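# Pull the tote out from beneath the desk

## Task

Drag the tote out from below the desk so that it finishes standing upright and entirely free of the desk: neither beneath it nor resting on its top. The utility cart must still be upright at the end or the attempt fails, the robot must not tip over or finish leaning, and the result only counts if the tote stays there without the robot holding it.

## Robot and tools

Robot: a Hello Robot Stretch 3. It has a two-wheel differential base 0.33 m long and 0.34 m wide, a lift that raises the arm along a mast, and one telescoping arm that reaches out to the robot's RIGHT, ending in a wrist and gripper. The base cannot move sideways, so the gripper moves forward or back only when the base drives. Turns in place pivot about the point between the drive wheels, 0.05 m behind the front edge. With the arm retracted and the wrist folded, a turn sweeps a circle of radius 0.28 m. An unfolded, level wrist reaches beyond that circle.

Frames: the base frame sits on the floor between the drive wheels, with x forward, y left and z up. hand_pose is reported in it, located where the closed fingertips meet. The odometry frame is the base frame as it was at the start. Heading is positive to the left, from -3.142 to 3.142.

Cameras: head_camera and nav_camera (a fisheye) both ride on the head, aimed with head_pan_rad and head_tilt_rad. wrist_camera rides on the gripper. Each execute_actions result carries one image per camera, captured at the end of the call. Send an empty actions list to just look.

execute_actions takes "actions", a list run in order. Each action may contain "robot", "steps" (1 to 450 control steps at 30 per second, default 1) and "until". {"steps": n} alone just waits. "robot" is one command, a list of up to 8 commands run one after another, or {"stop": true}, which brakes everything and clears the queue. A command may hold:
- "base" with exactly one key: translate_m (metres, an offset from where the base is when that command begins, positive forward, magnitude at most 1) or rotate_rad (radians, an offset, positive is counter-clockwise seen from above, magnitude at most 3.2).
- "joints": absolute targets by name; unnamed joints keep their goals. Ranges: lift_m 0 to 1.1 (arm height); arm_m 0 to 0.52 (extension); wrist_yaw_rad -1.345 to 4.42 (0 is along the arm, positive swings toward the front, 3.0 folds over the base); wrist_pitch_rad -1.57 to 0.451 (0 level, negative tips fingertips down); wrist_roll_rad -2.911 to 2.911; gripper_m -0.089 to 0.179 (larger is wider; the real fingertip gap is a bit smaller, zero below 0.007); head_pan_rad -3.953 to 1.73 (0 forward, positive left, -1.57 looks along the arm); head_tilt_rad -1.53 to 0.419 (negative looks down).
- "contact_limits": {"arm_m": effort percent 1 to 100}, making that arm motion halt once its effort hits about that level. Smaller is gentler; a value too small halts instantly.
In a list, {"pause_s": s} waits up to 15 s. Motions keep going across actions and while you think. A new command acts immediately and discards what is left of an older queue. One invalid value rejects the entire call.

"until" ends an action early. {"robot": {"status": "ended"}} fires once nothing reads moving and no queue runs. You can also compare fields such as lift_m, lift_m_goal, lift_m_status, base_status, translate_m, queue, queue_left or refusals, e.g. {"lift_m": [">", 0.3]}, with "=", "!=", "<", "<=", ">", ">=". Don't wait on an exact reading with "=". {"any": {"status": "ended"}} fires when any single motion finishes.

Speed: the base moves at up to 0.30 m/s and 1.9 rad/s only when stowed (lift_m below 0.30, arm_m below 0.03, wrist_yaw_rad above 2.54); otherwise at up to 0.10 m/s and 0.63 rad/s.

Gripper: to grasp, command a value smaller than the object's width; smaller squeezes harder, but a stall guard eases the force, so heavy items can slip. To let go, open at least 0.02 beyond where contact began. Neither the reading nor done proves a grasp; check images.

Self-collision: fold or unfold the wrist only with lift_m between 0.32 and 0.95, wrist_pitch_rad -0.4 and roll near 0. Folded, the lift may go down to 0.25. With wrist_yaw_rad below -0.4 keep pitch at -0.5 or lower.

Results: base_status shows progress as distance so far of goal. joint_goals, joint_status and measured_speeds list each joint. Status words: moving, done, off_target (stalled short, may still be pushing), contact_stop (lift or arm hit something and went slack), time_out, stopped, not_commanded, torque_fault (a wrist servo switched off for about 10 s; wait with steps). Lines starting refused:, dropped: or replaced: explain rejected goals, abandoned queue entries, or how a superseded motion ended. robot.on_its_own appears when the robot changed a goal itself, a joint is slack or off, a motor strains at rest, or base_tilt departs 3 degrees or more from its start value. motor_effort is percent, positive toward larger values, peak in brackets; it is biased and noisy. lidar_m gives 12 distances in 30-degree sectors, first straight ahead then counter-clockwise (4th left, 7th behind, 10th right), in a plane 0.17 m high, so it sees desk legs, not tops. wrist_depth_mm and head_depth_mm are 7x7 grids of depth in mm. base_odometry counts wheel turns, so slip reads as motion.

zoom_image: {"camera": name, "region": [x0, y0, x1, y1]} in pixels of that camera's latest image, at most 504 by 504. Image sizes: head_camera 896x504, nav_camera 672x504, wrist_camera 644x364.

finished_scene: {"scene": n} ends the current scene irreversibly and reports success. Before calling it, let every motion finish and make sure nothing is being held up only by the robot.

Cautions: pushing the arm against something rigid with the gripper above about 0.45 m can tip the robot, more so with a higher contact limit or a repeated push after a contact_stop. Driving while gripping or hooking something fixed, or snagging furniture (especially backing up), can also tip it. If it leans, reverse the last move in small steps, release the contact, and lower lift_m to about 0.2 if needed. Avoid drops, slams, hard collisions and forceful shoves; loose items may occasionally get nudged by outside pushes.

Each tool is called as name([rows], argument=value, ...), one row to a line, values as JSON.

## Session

execute_actions(actions=[])

Scene clock: 0.00 s.
robot.base_odometry: x=+0.000 y=+0.000 heading=+0.000 (m, m, rad; robot's odometry frame)
robot.turned_by_wheels: +0.000 (rad since the last result)
robot.turned_by_imu: +0.000 (rad since the last result)
robot.base_tilt: forward=-0.9 right=+2.3 (deg)
robot.lidar_m: 2.21 2.12 2.17 1.83 1.37 1.46 1.59 1.58 1.75 1.80 1.62 2.13
robot.head_depth_mm: 1726 2585 2753 2708 2797 2789 2138 / 1704 2546 2998 3029 2986 2895 2182 / 1718 2541 2835 2851 2807 2782 2159 / 1634 2499 2775 2707 2426 2628 2129 / 1544 2485 2610 2542 2519 2532 2186 / 1529 2456 2476 2475 2448 2436 2198 / 1527 2358 2401 2391 2354 2352 2085
robot.base_status: not_commanded
robot.joint_positions: lift_m=+0.574 arm_m=+0.003 wrist_yaw_rad=+2.980 wrist_pitch_rad=-0.439 wrist_roll_rad=-0.019 gripper_m=+0.037 head_pan_rad=+0.018 head_tilt_rad=-0.009
robot.joint_goals: lift_m=+0.574 arm_m=+0.003 wrist_yaw_rad=+2.980 wrist_pitch_rad=-0.439 wrist_roll_rad=-0.019 gripper_m=+0.037 head_pan_rad=+0.018 head_tilt_rad=-0.009
robot.joint_status: lift_m=not_commanded arm_m=not_commanded wrist_yaw_rad=not_commanded wrist_pitch_rad=not_commanded wrist_roll_rad=not_commanded gripper_m=not_commanded head_pan_rad=not_commanded head_tilt_rad=not_commanded
robot.measured_speeds: translate_m=+0.000 rotate_rad=+0.000 lift_m=+0.000 arm_m=+0.000 wrist_yaw_rad=+0.000 wrist_pitch_rad=+0.000 wrist_roll_rad=+0.000 head_pan_rad=+0.000 head_tilt_rad=+0.000
robot: refusals=0 queue=idle queue_left=0
robot.motor_effort: left_wheel=+0 right_wheel=+0 lift_m=+34 arm_m=+0 wrist_yaw_rad=+0 wrist_pitch_rad=+6 wrist_roll_rad=-1 gripper_m=+0 head_pan_rad=+0 head_tilt_rad=+2 (%)
robot.hand_pose: x=+0.0143 y=+0.0710 z=+0.5816 quat_wxyz=(+0.208, +0.693, +0.100, +0.682) (m; robot's base frame)
robot.wrist_depth_mm: - - - - - - - / - - - - - - - / - - - - - - - / - - - - - - - / - 976 - 978 - 956 994 / 831 820 - 823 800 843 838 / 724 720 - 727 719 724 719
pictures: head_camera (sideways: a quarter turn clockwise sets it upright), nav_camera (sideways: a quarter turn counterclockwise sets it upright), wrist_camera
Images, in order (width x height): head_camera 896x504, nav_camera 672x504, wrist_camera 644x364.

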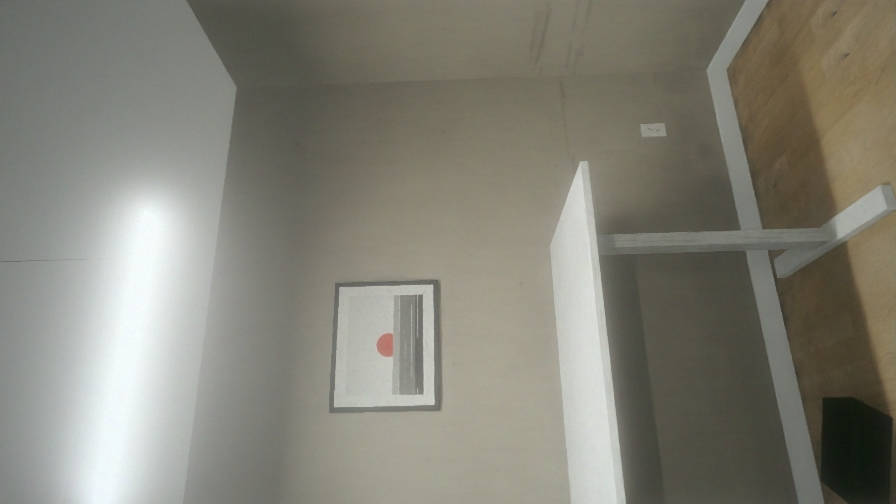

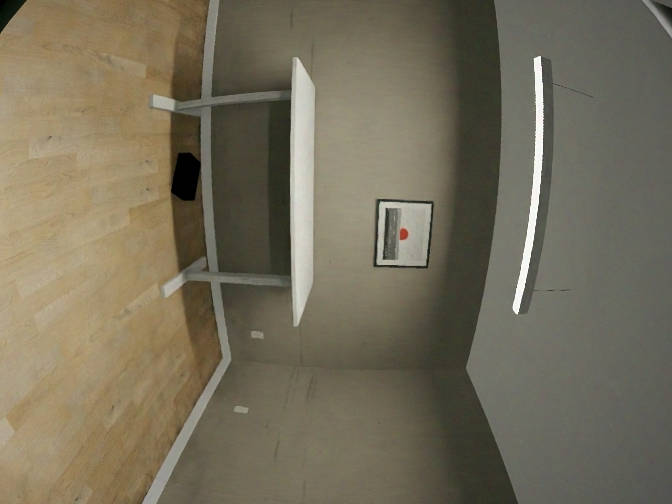

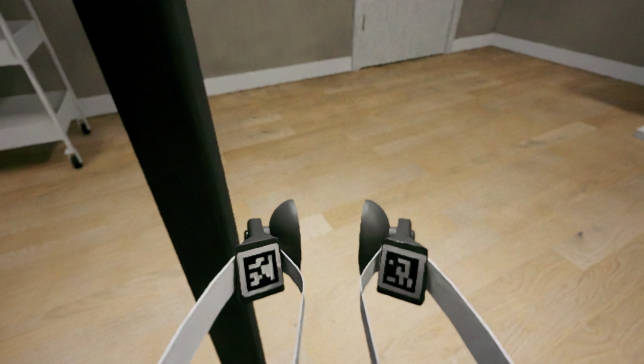

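execute_actions([
  {"robot": {"base": {"rotate_rad": 0.4}, "joints": {"lift_m": 0.27, "head_tilt_rad": -0.85, "head_pan_rad": -0.1, "wrist_pitch_rad": -0.4}}, "steps": 150, "until": {"robot": {"base_status": ["!=", "moving"]}}},
  {"robot": {"base": {"translate_m": 0.9}}, "steps": 150, "until": {"robot": {"lift_m": ["<", 0.295]}}},
  {"robot": {"base": {"translate_m": 0.85}}, "steps": 300, "until": {"robot": {"status": "ended"}}},
])

Scene clock: 24.37 s.
robot.base_odometry: x=+0.867 y=+0.367 heading=+0.400 (m, m, rad; robot's odometry frame)
robot.turned_by_wheels: +0.400 (rad since the last result)
robot.turned_by_imu: +0.407 (rad since the last result)
robot.base_tilt: forward=-0.9 right=+2.3 (deg)
robot.lidar_m: 1.19 1.70 1.78 1.75 1.78 1.91 2.52 2.44 1.96 1.98 2.10 1.41
robot.head_depth_mm: 1193 866 1950 1778 1492 1270 1105 / 1181 863 1922 1794 1486 1270 1110 / 1174 857 1913 1770 1484 1275 1106 / 1170 856 1859 1781 1479 1266 1111 / 1164 857 1850 1792 1482 1266 1109 / 1164 850 1833 1722 1467 1260 1103 / 1161 848 1667 1727 1470 1257 1105
robot.base_status: done (translate_m +0.8500 of +0.8500)
robot.joint_positions: lift_m=+0.270 arm_m=+0.003 wrist_yaw_rad=+2.980 wrist_pitch_rad=-0.422 wrist_roll_rad=-0.019 gripper_m=+0.037 head_pan_rad=-0.093 head_tilt_rad=-0.840
robot.joint_goals: lift_m=+0.270 arm_m=+0.003 wrist_yaw_rad=+2.980 wrist_pitch_rad=-0.400 wrist_roll_rad=-0.019 gripper_m=+0.037 head_pan_rad=-0.100 head_tilt_rad=-0.850
robot.joint_status: lift_m=done arm_m=not_commanded wrist_yaw_rad=not_commanded wrist_pitch_rad=done wrist_roll_rad=not_commanded gripper_m=not_commanded head_pan_rad=done head_tilt_rad=done
robot.measured_speeds: translate_m=+0.000 rotate_rad=+0.000 lift_m=+0.000 arm_m=+0.000 wrist_yaw_rad=+0.000 wrist_pitch_rad=+0.000 wrist_roll_rad=+0.000 head_pan_rad=+0.000 head_tilt_rad=+0.000
robot: refusals=0 queue=done queue_left=0
robot.motor_effort: left_wheel=-1(8) right_wheel=+1(8) lift_m=+31(34) arm_m=+0(0) wrist_yaw_rad=+0(0) wrist_pitch_rad=+10(15) wrist_roll_rad=-1(0) gripper_m=-1(0) head_pan_rad=-3(11) head_tilt_rad=-5(40) (%)
robot.hand_pose: x=+0.0147 y=+0.0732 z=+0.2820 quat_wxyz=(+0.203, +0.694, +0.094, +0.684) (m; robot's base frame)
robot.wrist_depth_mm: - - - - - - - / - - - - - - - / 895 861 902 897 899 893 875 / 694 688 699 701 695 684 694 / 570 574 - 570 583 561 556 / 482 492 - - 461 481 479 / - - - - 413 416 417
pictures: head_camera (sideways: a quarter turn clockwise sets it upright), nav_camera (sideways: a quarter turn counterclockwise sets it upright), wrist_camera
Images, in order (width x height): head_camera 896x504, nav_camera 672x504, wrist_camera 644x364.

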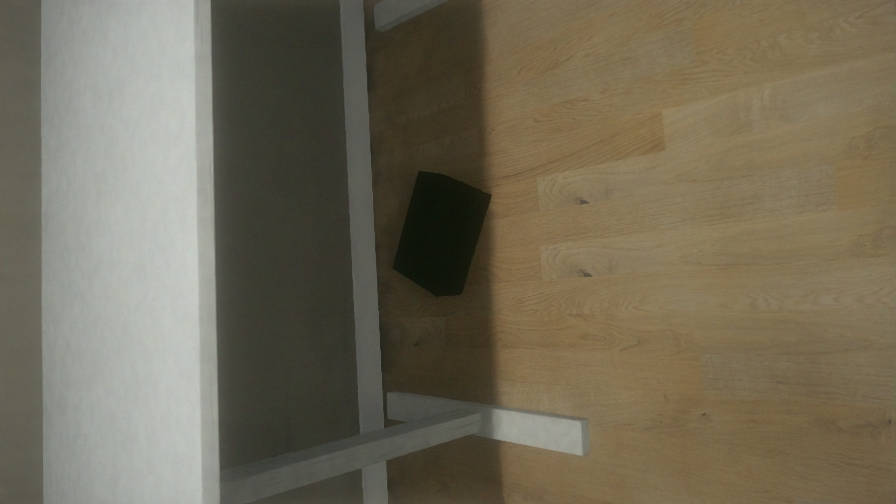

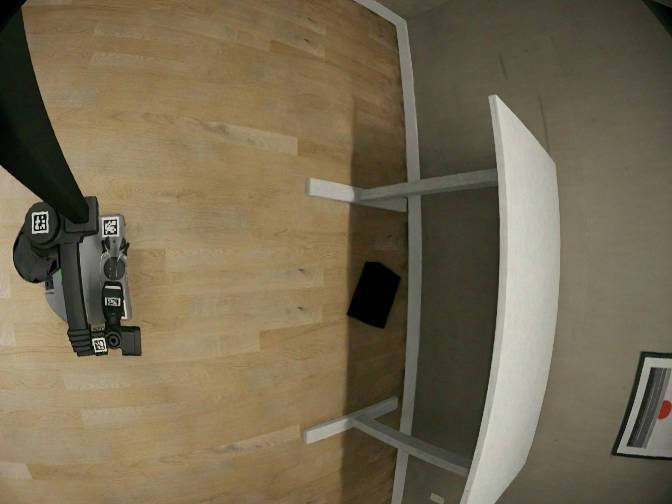

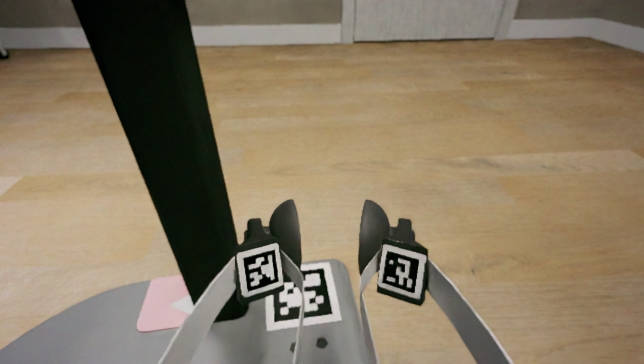

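zoom_image(camera="head_camera", region=[360, 150, 540, 330])

Region (360, 150, 540, 330) of head_camera's 896x504 image, scaled by 2.800, with more detail than that image has.

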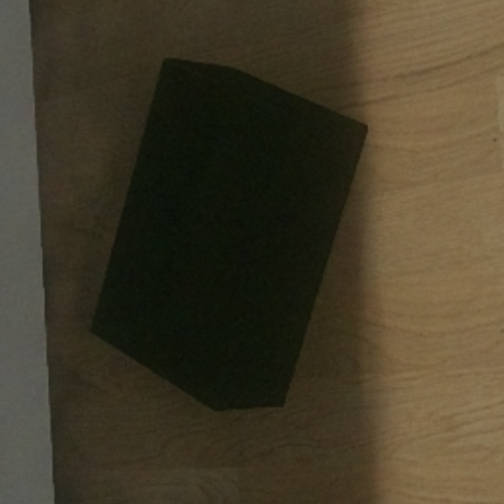

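execute_actions([
  {"robot": [{"base": {"translate_m": 0.5}, "joints": {"head_pan_rad": -1.5, "head_tilt_rad": -1.0, "lift_m": 0.293}}, {"base": {"rotate_rad": 1.31}}], "steps": 300, "until": {"robot": {"heading": [">", 1.58]}}},
  {"robot": {"joints": {"lift_m": 0.335, "arm_m": 0.5}}, "steps": 100, "until": {"robot": {"lift_m": [">", 0.322]}}},
  {"robot": {"joints": {"wrist_yaw_rad": -0.27, "gripper_m": 0.09}}, "steps": 100, "until": {"robot": {"wrist_yaw_rad": ["<", 1.0]}}},
  {"robot": {"joints": {"wrist_pitch_rad": -1.3, "wrist_roll_rad": 1.57, "lift_m": 0.28}}, "steps": 200, "until": {"robot": {"arm_m": [">", 0.4]}}},
])

execute_actions([
  {"steps": 200, "until": {"robot": {"status": "ended"}}},
])

Scene clock: 98.27 s.
robot.base_odometry: x=+1.328 y=+0.561 heading=+1.710 (m, m, rad; robot's odometry frame)
robot.turned_by_wheels: +1.310 (rad since the last result)
robot.turned_by_imu: +1.304 (rad since the last result)
robot.base_tilt: forward=-0.9 right=+2.3 (deg)
robot.lidar_m: 1.71 1.71 2.09 2.98 3.01 2.26 2.02 1.12 1.10 1.11 0.71 1.35
robot.head_depth_mm: 734 575 472 1560 1371 1213 1082 / 731 574 471 1546 1362 1206 1111 / 732 571 470 1492 1360 1224 - / 723 567 468 1469 1336 1202 - / 718 567 467 1474 1359 1197 1074 / 714 565 465 1467 1361 1195 1077 / 717 563 465 1010 1292 1174 1079
robot.base_status: done (rotate_rad +1.3100 of +1.3100)
robot.joint_positions: lift_m=+0.280 arm_m=+0.405 wrist_yaw_rad=-0.269 wrist_pitch_rad=-1.295 wrist_roll_rad=+1.566 gripper_m=+0.090 head_pan_rad=-1.493 head_tilt_rad=-0.988
robot.joint_goals: lift_m=+0.280 arm_m=+0.500 wrist_yaw_rad=-0.270 wrist_pitch_rad=-1.300 wrist_roll_rad=+1.570 gripper_m=+0.090 head_pan_rad=-1.500 head_tilt_rad=-1.000
robot.joint_status: lift_m=moving arm_m=moving wrist_yaw_rad=moving wrist_pitch_rad=moving wrist_roll_rad=moving gripper_m=done head_pan_rad=done head_tilt_rad=done
robot.measured_speeds: translate_m=+0.000 rotate_rad=+0.000 lift_m=+0.000 arm_m=+0.140 wrist_yaw_rad=+0.000 wrist_pitch_rad=+0.000 wrist_roll_rad=+0.000 head_pan_rad=+0.000 head_tilt_rad=+0.000
robot: refusals=0 queue=running queue_left=0
robot.motor_effort: left_wheel=-1(9) right_wheel=+1(11) lift_m=+30(39) arm_m=+1(5) wrist_yaw_rad=+1(2) wrist_pitch_rad=-1(12) wrist_roll_rad=+1(1) gripper_m=+0(81) head_pan_rad=-3(31) head_tilt_rad=-6(18) (%)
robot.hand_pose: x=-0.0339 y=-0.5944 z=+0.1657 quat_wxyz=(-0.079, -0.106, -0.790, -0.598) (m; robot's base frame)
robot.wrist_depth_mm: 389 355 327 310 288 270 254 / 316 365 310 319 297 278 260 / 330 374 314 328 305 284 267 / 338 388 322 340 315 291 274 / 403 397 327 351 326 300 279 / 478 395 333 362 341 303 289 / 474 358 339 375 345 321 296
pictures: head_camera (sideways: a quarter turn clockwise sets it upright), nav_camera (sideways: a quarter turn counterclockwise sets it upright), wrist_camera
Images, in order (width x height): head_camera 896x504, nav_camera 672x504, wrist_camera 644x364.

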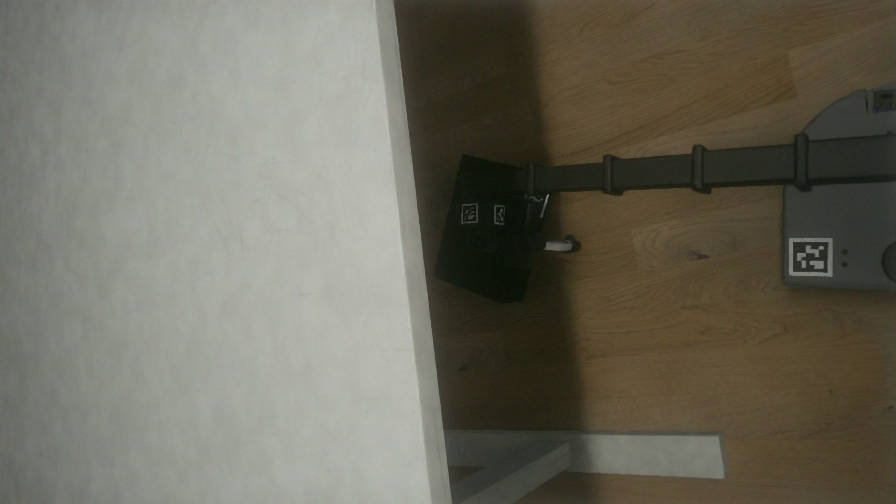

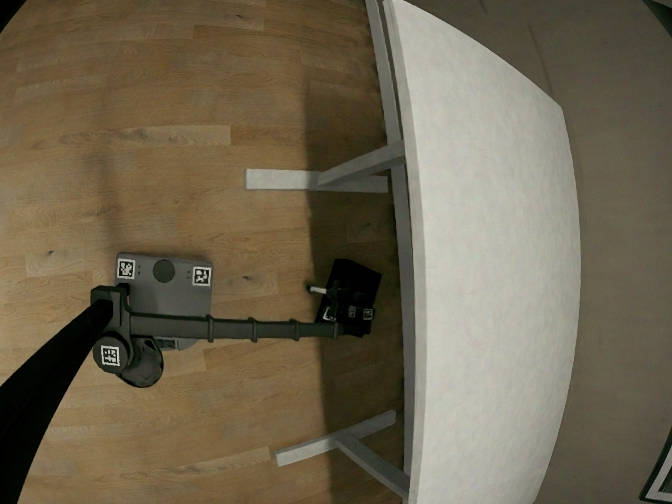

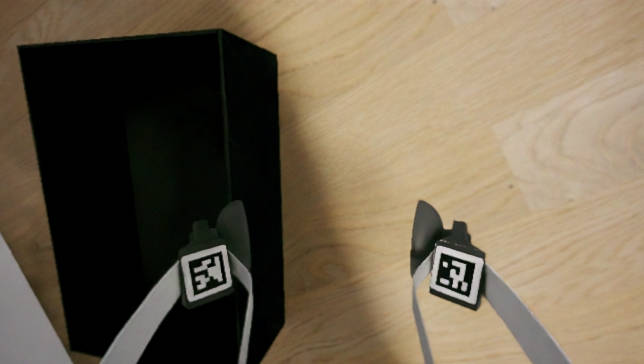

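Scene clock: 99.60 s.
robot.base_odometry: x=+1.328 y=+0.561 heading=+1.710 (m, m, rad; robot's odometry frame)
robot.turned_by_wheels: +0.000 (rad since the last result)
robot.turned_by_imu: +0.000 (rad since the last result)
robot.base_tilt: forward=-0.9 right=+2.3 (deg)
robot.lidar_m: 1.71 1.71 2.08 3.00 3.00 2.25 2.02 1.12 1.10 1.12 0.71 1.34
robot.head_depth_mm: 737 574 473 1558 1366 1211 1084 / 730 572 472 1534 1375 1211 1109 / 727 571 470 1482 1366 1206 - / 722 568 468 1461 1361 1210 - / 721 566 467 1466 1363 1200 1081 / 717 565 465 1465 1355 1206 1078 / 716 562 465 1011 1285 1182 1077
robot.base_status: done (rotate_rad +1.3100 of +1.3100)
robot.joint_positions: lift_m=+0.280 arm_m=+0.500 wrist_yaw_rad=-0.269 wrist_pitch_rad=-1.295 wrist_roll_rad=+1.567 gripper_m=+0.090 head_pan_rad=-1.493 head_tilt_rad=-0.988
robot.joint_goals: lift_m=+0.280 arm_m=+0.500 wrist_yaw_rad=-0.270 wrist_pitch_rad=-1.300 wrist_roll_rad=+1.570 gripper_m=+0.090 head_pan_rad=-1.500 head_tilt_rad=-1.000
robot.joint_status: lift_m=done arm_m=done wrist_yaw_rad=done wrist_pitch_rad=done wrist_roll_rad=done gripper_m=done head_pan_rad=done head_tilt_rad=done
robot.measured_speeds: translate_m=+0.000 rotate_rad=+0.000 lift_m=+0.000 arm_m=+0.000 wrist_yaw_rad=+0.000 wrist_pitch_rad=+0.000 wrist_roll_rad=+0.000 head_pan_rad=+0.000 head_tilt_rad=+0.000
robot: refusals=0 queue=done queue_left=0
robot.motor_effort: left_wheel=-1(1) right_wheel=+1(1) lift_m=+31(32) arm_m=+2(7) wrist_yaw_rad=+0(1) wrist_pitch_rad=-2(2) wrist_roll_rad=+1(1) gripper_m=+0(0) head_pan_rad=-3(3) head_tilt_rad=-5(5) (%)
robot.hand_pose: x=-0.0339 y=-0.6893 z=+0.1656 quat_wxyz=(-0.079, -0.106, -0.790, -0.598) (m; robot's base frame)
robot.wrist_depth_mm: 395 273 306 277 288 271 253 / 404 306 343 315 297 276 260 / 423 327 353 323 304 284 265 / 445 331 364 335 315 294 272 / 448 350 370 348 329 300 278 / 441 440 376 357 339 304 287 / 414 451 325 313 345 322 294
pictures: head_camera (sideways: a quarter turn clockwise sets it upright), nav_camera (sideways: a quarter turn counterclockwise sets it upright), wrist_camera
Images, in order (width x height): head_camera 896x504, nav_camera 672x504, wrist_camera 644x364.

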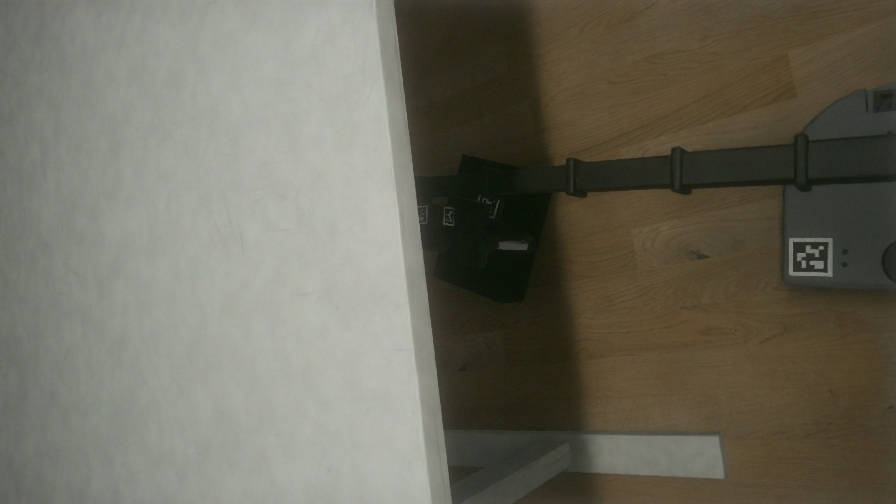

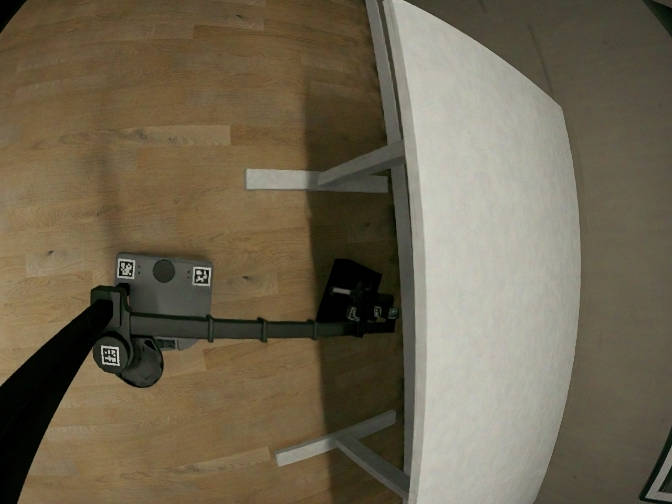

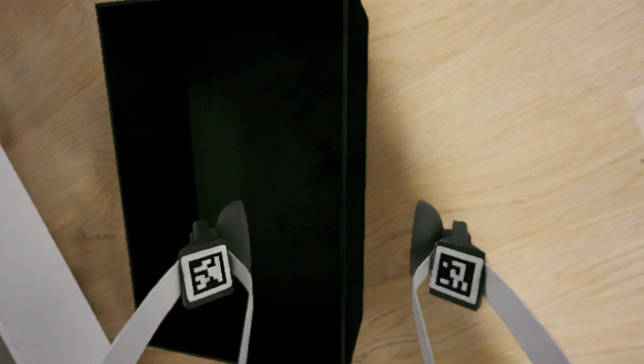

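execute_actions([
  {"robot": {"joints": {"lift_m": 0.18, "arm_m": 0.507}}, "steps": 120, "until": {"robot": {"lift_m": ["<", 0.19]}}},
  {"robot": {"joints": {"gripper_m": -0.03}}, "steps": 90, "until": {"robot": {"status": "ended"}}},
])

Scene clock: 110.00 s.
robot.base_odometry: x=+1.328 y=+0.561 heading=+1.710 (m, m, rad; robot's odometry frame)
robot.turned_by_wheels: +0.000 (rad since the last result)
robot.turned_by_imu: +0.001 (rad since the last result)
robot.base_tilt: forward=-0.9 right=+2.3 (deg)
robot.lidar_m: 1.71 1.71 2.08 2.98 3.00 2.25 2.02 1.12 1.10 1.11 0.71 1.35
robot.head_depth_mm: 736 574 472 1544 1374 1208 1087 / 730 572 470 1538 1370 1212 1113 / 729 570 470 1487 1362 1227 - / 724 568 468 1457 1352 1206 - / 722 568 468 1473 1363 1200 1077 / 720 564 466 1472 1357 1198 1080 / 714 564 465 425 1290 1185 1076
robot.base_status: done (rotate_rad +1.3099 of +1.3100)
robot.joint_positions: lift_m=+0.180 arm_m=+0.507 wrist_yaw_rad=-0.269 wrist_pitch_rad=-1.301 wrist_roll_rad=+1.567 gripper_m=-0.029 head_pan_rad=-1.493 head_tilt_rad=-0.988
robot.joint_goals: lift_m=+0.180 arm_m=+0.507 wrist_yaw_rad=-0.270 wrist_pitch_rad=-1.300 wrist_roll_rad=+1.570 gripper_m=-0.030 head_pan_rad=-1.500 head_tilt_rad=-1.000
robot.joint_status: lift_m=done arm_m=done wrist_yaw_rad=done wrist_pitch_rad=done wrist_roll_rad=done gripper_m=done head_pan_rad=done head_tilt_rad=done
robot.measured_speeds: translate_m=+0.000 rotate_rad=+0.000 lift_m=+0.000 arm_m=+0.000 wrist_yaw_rad=+0.000 wrist_pitch_rad=+0.000 wrist_roll_rad=+0.000 head_pan_rad=+0.000 head_tilt_rad=+0.000
robot: refusals=0 queue=done queue_left=0
robot.motor_effort: left_wheel=-1(1) right_wheel=+1(1) lift_m=+31(34) arm_m=+2(2) wrist_yaw_rad=-1(0) wrist_pitch_rad=+1(4) wrist_roll_rad=+1(1) gripper_m=-15(92) head_pan_rad=-2(2) head_tilt_rad=-5(6) (%)
robot.hand_pose: x=-0.0334 y=-0.6948 z=+0.0653 quat_wxyz=(-0.080, -0.106, -0.788, -0.601) (m; robot's base frame)
robot.wrist_depth_mm: 220 235 220 205 197 185 175 / 221 244 226 212 203 190 179 / 223 252 235 217 208 195 183 / 224 258 242 225 214 200 187 / 225 265 253 - 219 205 193 / 226 275 264 230 223 213 197 / 228 283 269 249 238 217 203
pictures: head_camera (sideways: a quarter turn clockwise sets it upright), nav_camera (sideways: a quarter turn counterclockwise sets it upright), wrist_camera
Images, in order (width x height): head_camera 896x504, nav_camera 672x504, wrist_camera 644x364.

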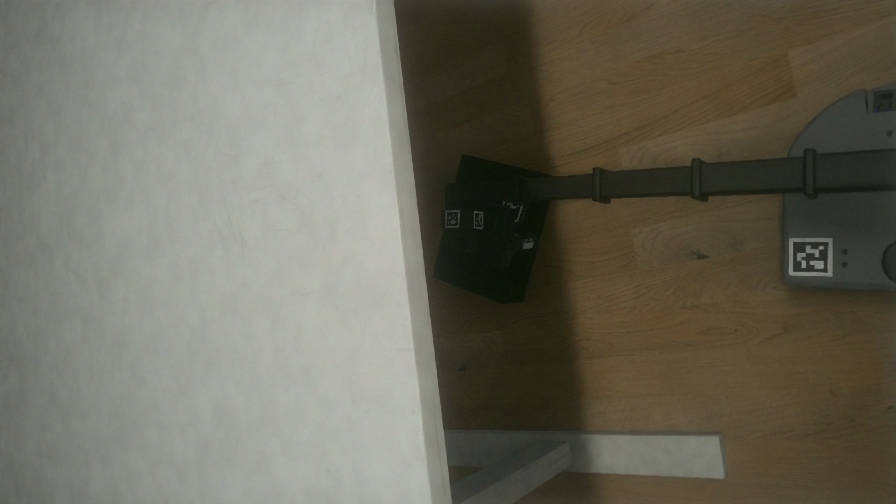

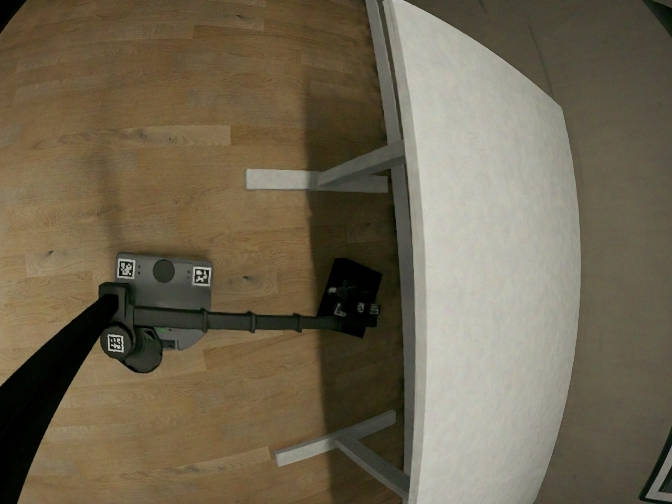

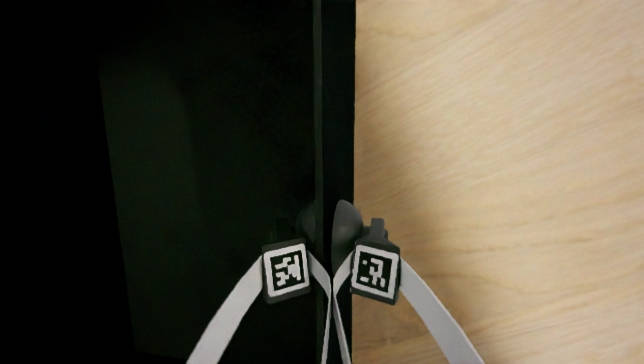

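execute_actions([
  {"robot": {"joints": {"arm_m": 0.2, "head_pan_rad": -1.2, "head_tilt_rad": -1.1}}, "steps": 60, "until": {"robot": {"arm_m": ["<", 0.48]}}},
  {"robot": {"base": {"rotate_rad": -1.2}}, "steps": 300, "until": {"robot": {"status": "ended"}}},
])

Scene clock: 121.23 s.
robot.base_odometry: x=+1.328 y=+0.561 heading=+0.510 (m, m, rad; robot's odometry frame)
robot.turned_by_wheels: -1.200 (rad since the last result)
robot.turned_by_imu: -1.187 (rad since the last result)
robot.base_tilt: forward=-0.9 right=+2.3 (deg)
robot.lidar_m: 0.71 0.73 1.71 1.71 1.91 2.14 2.98 2.28 2.03 2.02 1.10 1.12
robot.head_depth_mm: 1816 1957 1694 1479 1308 1191 1078 / 1922 1961 1678 1478 1298 1188 1088 / 2030 1934 1673 1483 1334 1197 - / 612 1931 1680 1464 1303 1194 - / 577 1273 1596 1461 1309 1178 1082 / 573 494 1641 1459 1305 1177 1070 / 571 481 1560 1451 1300 1173 1068
robot.base_status: done (rotate_rad -1.1999 of -1.2000)
robot.joint_positions: lift_m=+0.180 arm_m=+0.200 wrist_yaw_rad=-0.268 wrist_pitch_rad=-1.308 wrist_roll_rad=+1.567 gripper_m=-0.029 head_pan_rad=-1.207 head_tilt_rad=-1.086
robot.joint_goals: lift_m=+0.180 arm_m=+0.200 wrist_yaw_rad=-0.270 wrist_pitch_rad=-1.300 wrist_roll_rad=+1.570 gripper_m=-0.030 head_pan_rad=-1.200 head_tilt_rad=-1.100
robot.joint_status: lift_m=done arm_m=done wrist_yaw_rad=done wrist_pitch_rad=done wrist_roll_rad=done gripper_m=done head_pan_rad=done head_tilt_rad=done
robot.measured_speeds: translate_m=+0.000 rotate_rad=+0.000 lift_m=+0.000 arm_m=+0.000 wrist_yaw_rad=+0.000 wrist_pitch_rad=+0.000 wrist_roll_rad=+0.000 head_pan_rad=+0.000 head_tilt_rad=+0.000
robot: refusals=0 queue=done queue_left=0
robot.motor_effort: left_wheel=+2(9) right_wheel=-3(13) lift_m=+32(32) arm_m=-2(0) wrist_yaw_rad=-1(2) wrist_pitch_rad=+4(4) wrist_roll_rad=+0(1) gripper_m=-15(15) head_pan_rad=+2(18) head_tilt_rad=-6(15) (%)
robot.hand_pose: x=-0.0329 y=-0.3866 z=+0.0650 quat_wxyz=(-0.080, -0.105, -0.786, -0.604) (m; robot's base frame)
robot.wrist_depth_mm: 218 239 222 205 197 186 176 / 221 248 230 211 203 191 179 / 221 254 238 218 209 196 184 / 223 262 245 225 215 201 189 / 224 270 256 132 221 208 194 / 227 279 267 241 224 212 199 / 227 286 271 250 239 219 205
pictures: head_camera (sideways: a quarter turn clockwise sets it upright), nav_camera (sideways: a quarter turn counterclockwise sets it upright), wrist_camera
Images, in order (width x height): head_camera 896x504, nav_camera 672x504, wrist_camera 644x364.

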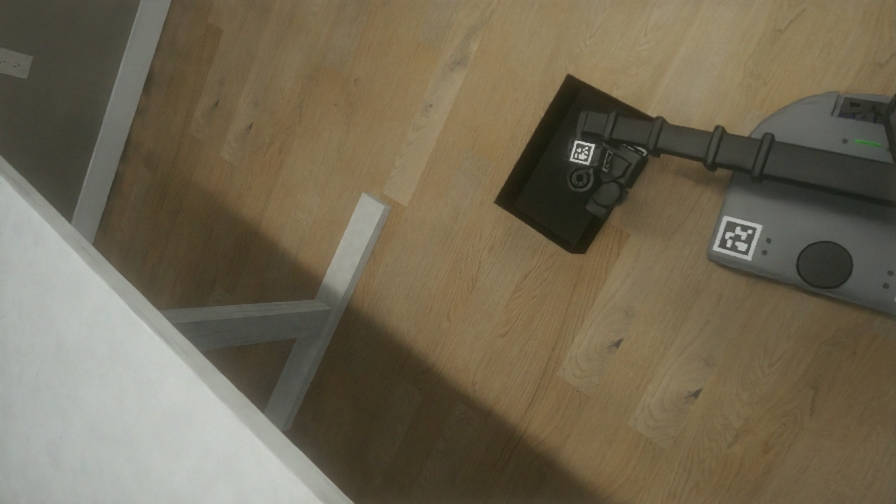

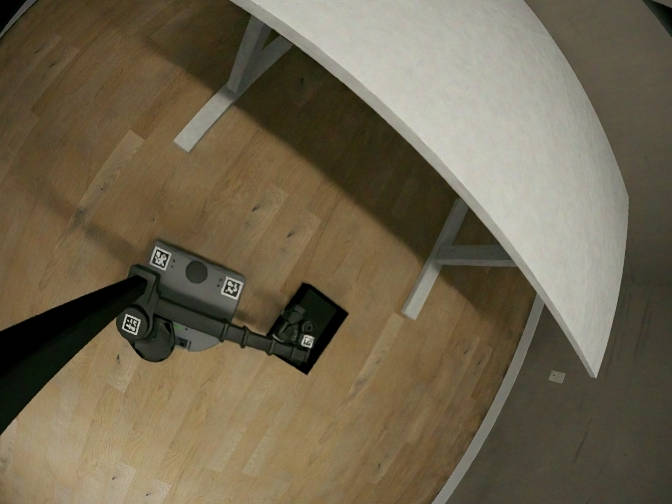

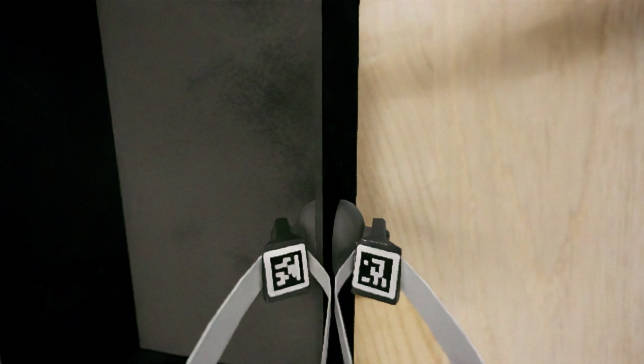

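execute_actions([
  {"robot": {"joints": {"gripper_m": 0.05}}, "steps": 90, "until": {"robot": {"gripper_m": [">", 0.035]}}},
  {"robot": {"joints": {"lift_m": 0.255}}, "steps": 120, "until": {"robot": {"status": "ended"}}},
])

Scene clock: 132.37 s.
robot.base_odometry: x=+1.328 y=+0.561 heading=+0.510 (m, m, rad; robot's odometry frame)
robot.turned_by_wheels: +0.000 (rad since the last result)
robot.turned_by_imu: +0.001 (rad since the last result)
robot.base_tilt: forward=-0.9 right=+2.3 (deg)
robot.lidar_m: 0.71 0.73 1.71 1.71 1.92 2.15 2.98 2.27 2.03 2.02 1.10 1.12
robot.head_depth_mm: 1814 1950 1687 1493 1320 1190 1082 / 1917 1944 1685 1470 1303 1185 1083 / 2040 1945 1677 1481 1329 1201 - / 613 1928 1666 1465 1301 1200 - / 575 1274 1597 1464 1306 1187 1080 / 575 495 1642 1458 1308 1176 1069 / 573 482 1554 1447 1303 1176 1075
robot.base_status: done (rotate_rad -1.1999 of -1.2000)
robot.joint_positions: lift_m=+0.255 arm_m=+0.200 wrist_yaw_rad=-0.268 wrist_pitch_rad=-1.305 wrist_roll_rad=+1.567 gripper_m=+0.050 head_pan_rad=-1.207 head_tilt_rad=-1.086
robot.joint_goals: lift_m=+0.255 arm_m=+0.200 wrist_yaw_rad=-0.270 wrist_pitch_rad=-1.300 wrist_roll_rad=+1.570 gripper_m=+0.050 head_pan_rad=-1.200 head_tilt_rad=-1.100
robot.joint_status: lift_m=done arm_m=done wrist_yaw_rad=done wrist_pitch_rad=done wrist_roll_rad=done gripper_m=done head_pan_rad=done head_tilt_rad=done
robot.measured_speeds: translate_m=+0.000 rotate_rad=+0.000 lift_m=+0.000 arm_m=+0.000 wrist_yaw_rad=+0.000 wrist_pitch_rad=+0.000 wrist_roll_rad=+0.000 head_pan_rad=+0.000 head_tilt_rad=+0.000
robot: refusals=0 queue=done queue_left=0
robot.motor_effort: left_wheel=+2(2) right_wheel=-3(4) lift_m=+38(38) arm_m=-1(2) wrist_yaw_rad=-1(2) wrist_pitch_rad=+3(4) wrist_roll_rad=+1(0) gripper_m=+0(79) head_pan_rad=+3(2) head_tilt_rad=-6(5) (%)
robot.hand_pose: x=-0.0332 y=-0.3875 z=+0.1400 quat_wxyz=(-0.080, -0.105, -0.787, -0.602) (m; robot's base frame)
robot.wrist_depth_mm: 359 268 298 279 264 249 236 / 373 282 314 290 274 255 240 / 387 284 323 299 280 261 246 / 403 288 334 308 290 270 253 / 416 306 352 316 292 277 261 / 436 323 365 329 311 283 267 / 460 311 313 298 317 289 274
pictures: head_camera (sideways: a quarter turn clockwise sets it upright), nav_camera (sideways: a quarter turn counterclockwise sets it upright), wrist_camera
Images, in order (width x height): head_camera 896x504, nav_camera 672x504, wrist_camera 644x364.

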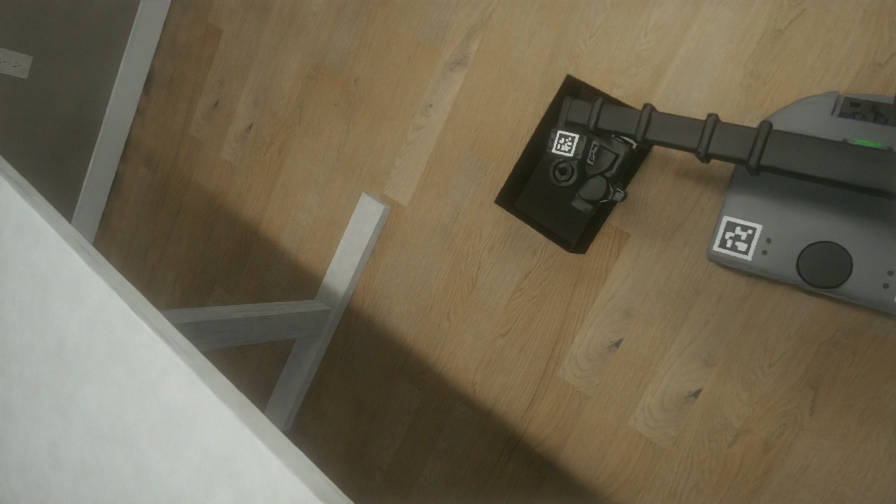

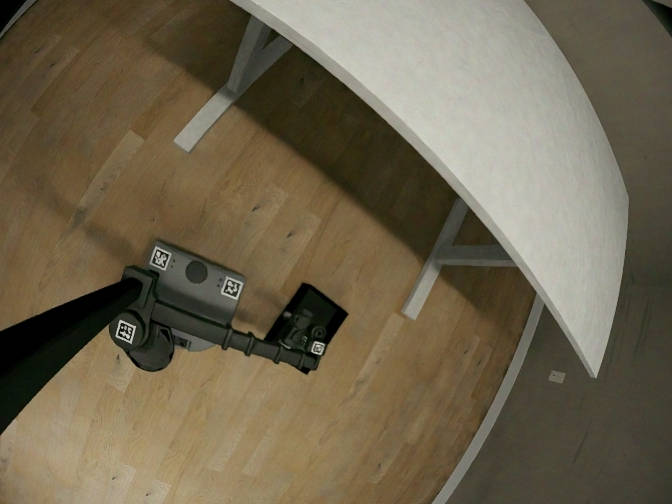

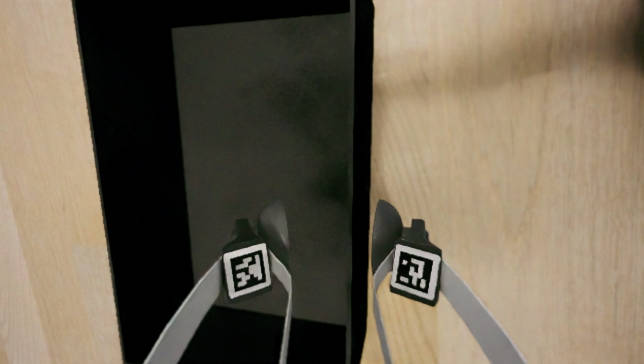

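finished_scene(scene=2)

The scene is finished: the task was done.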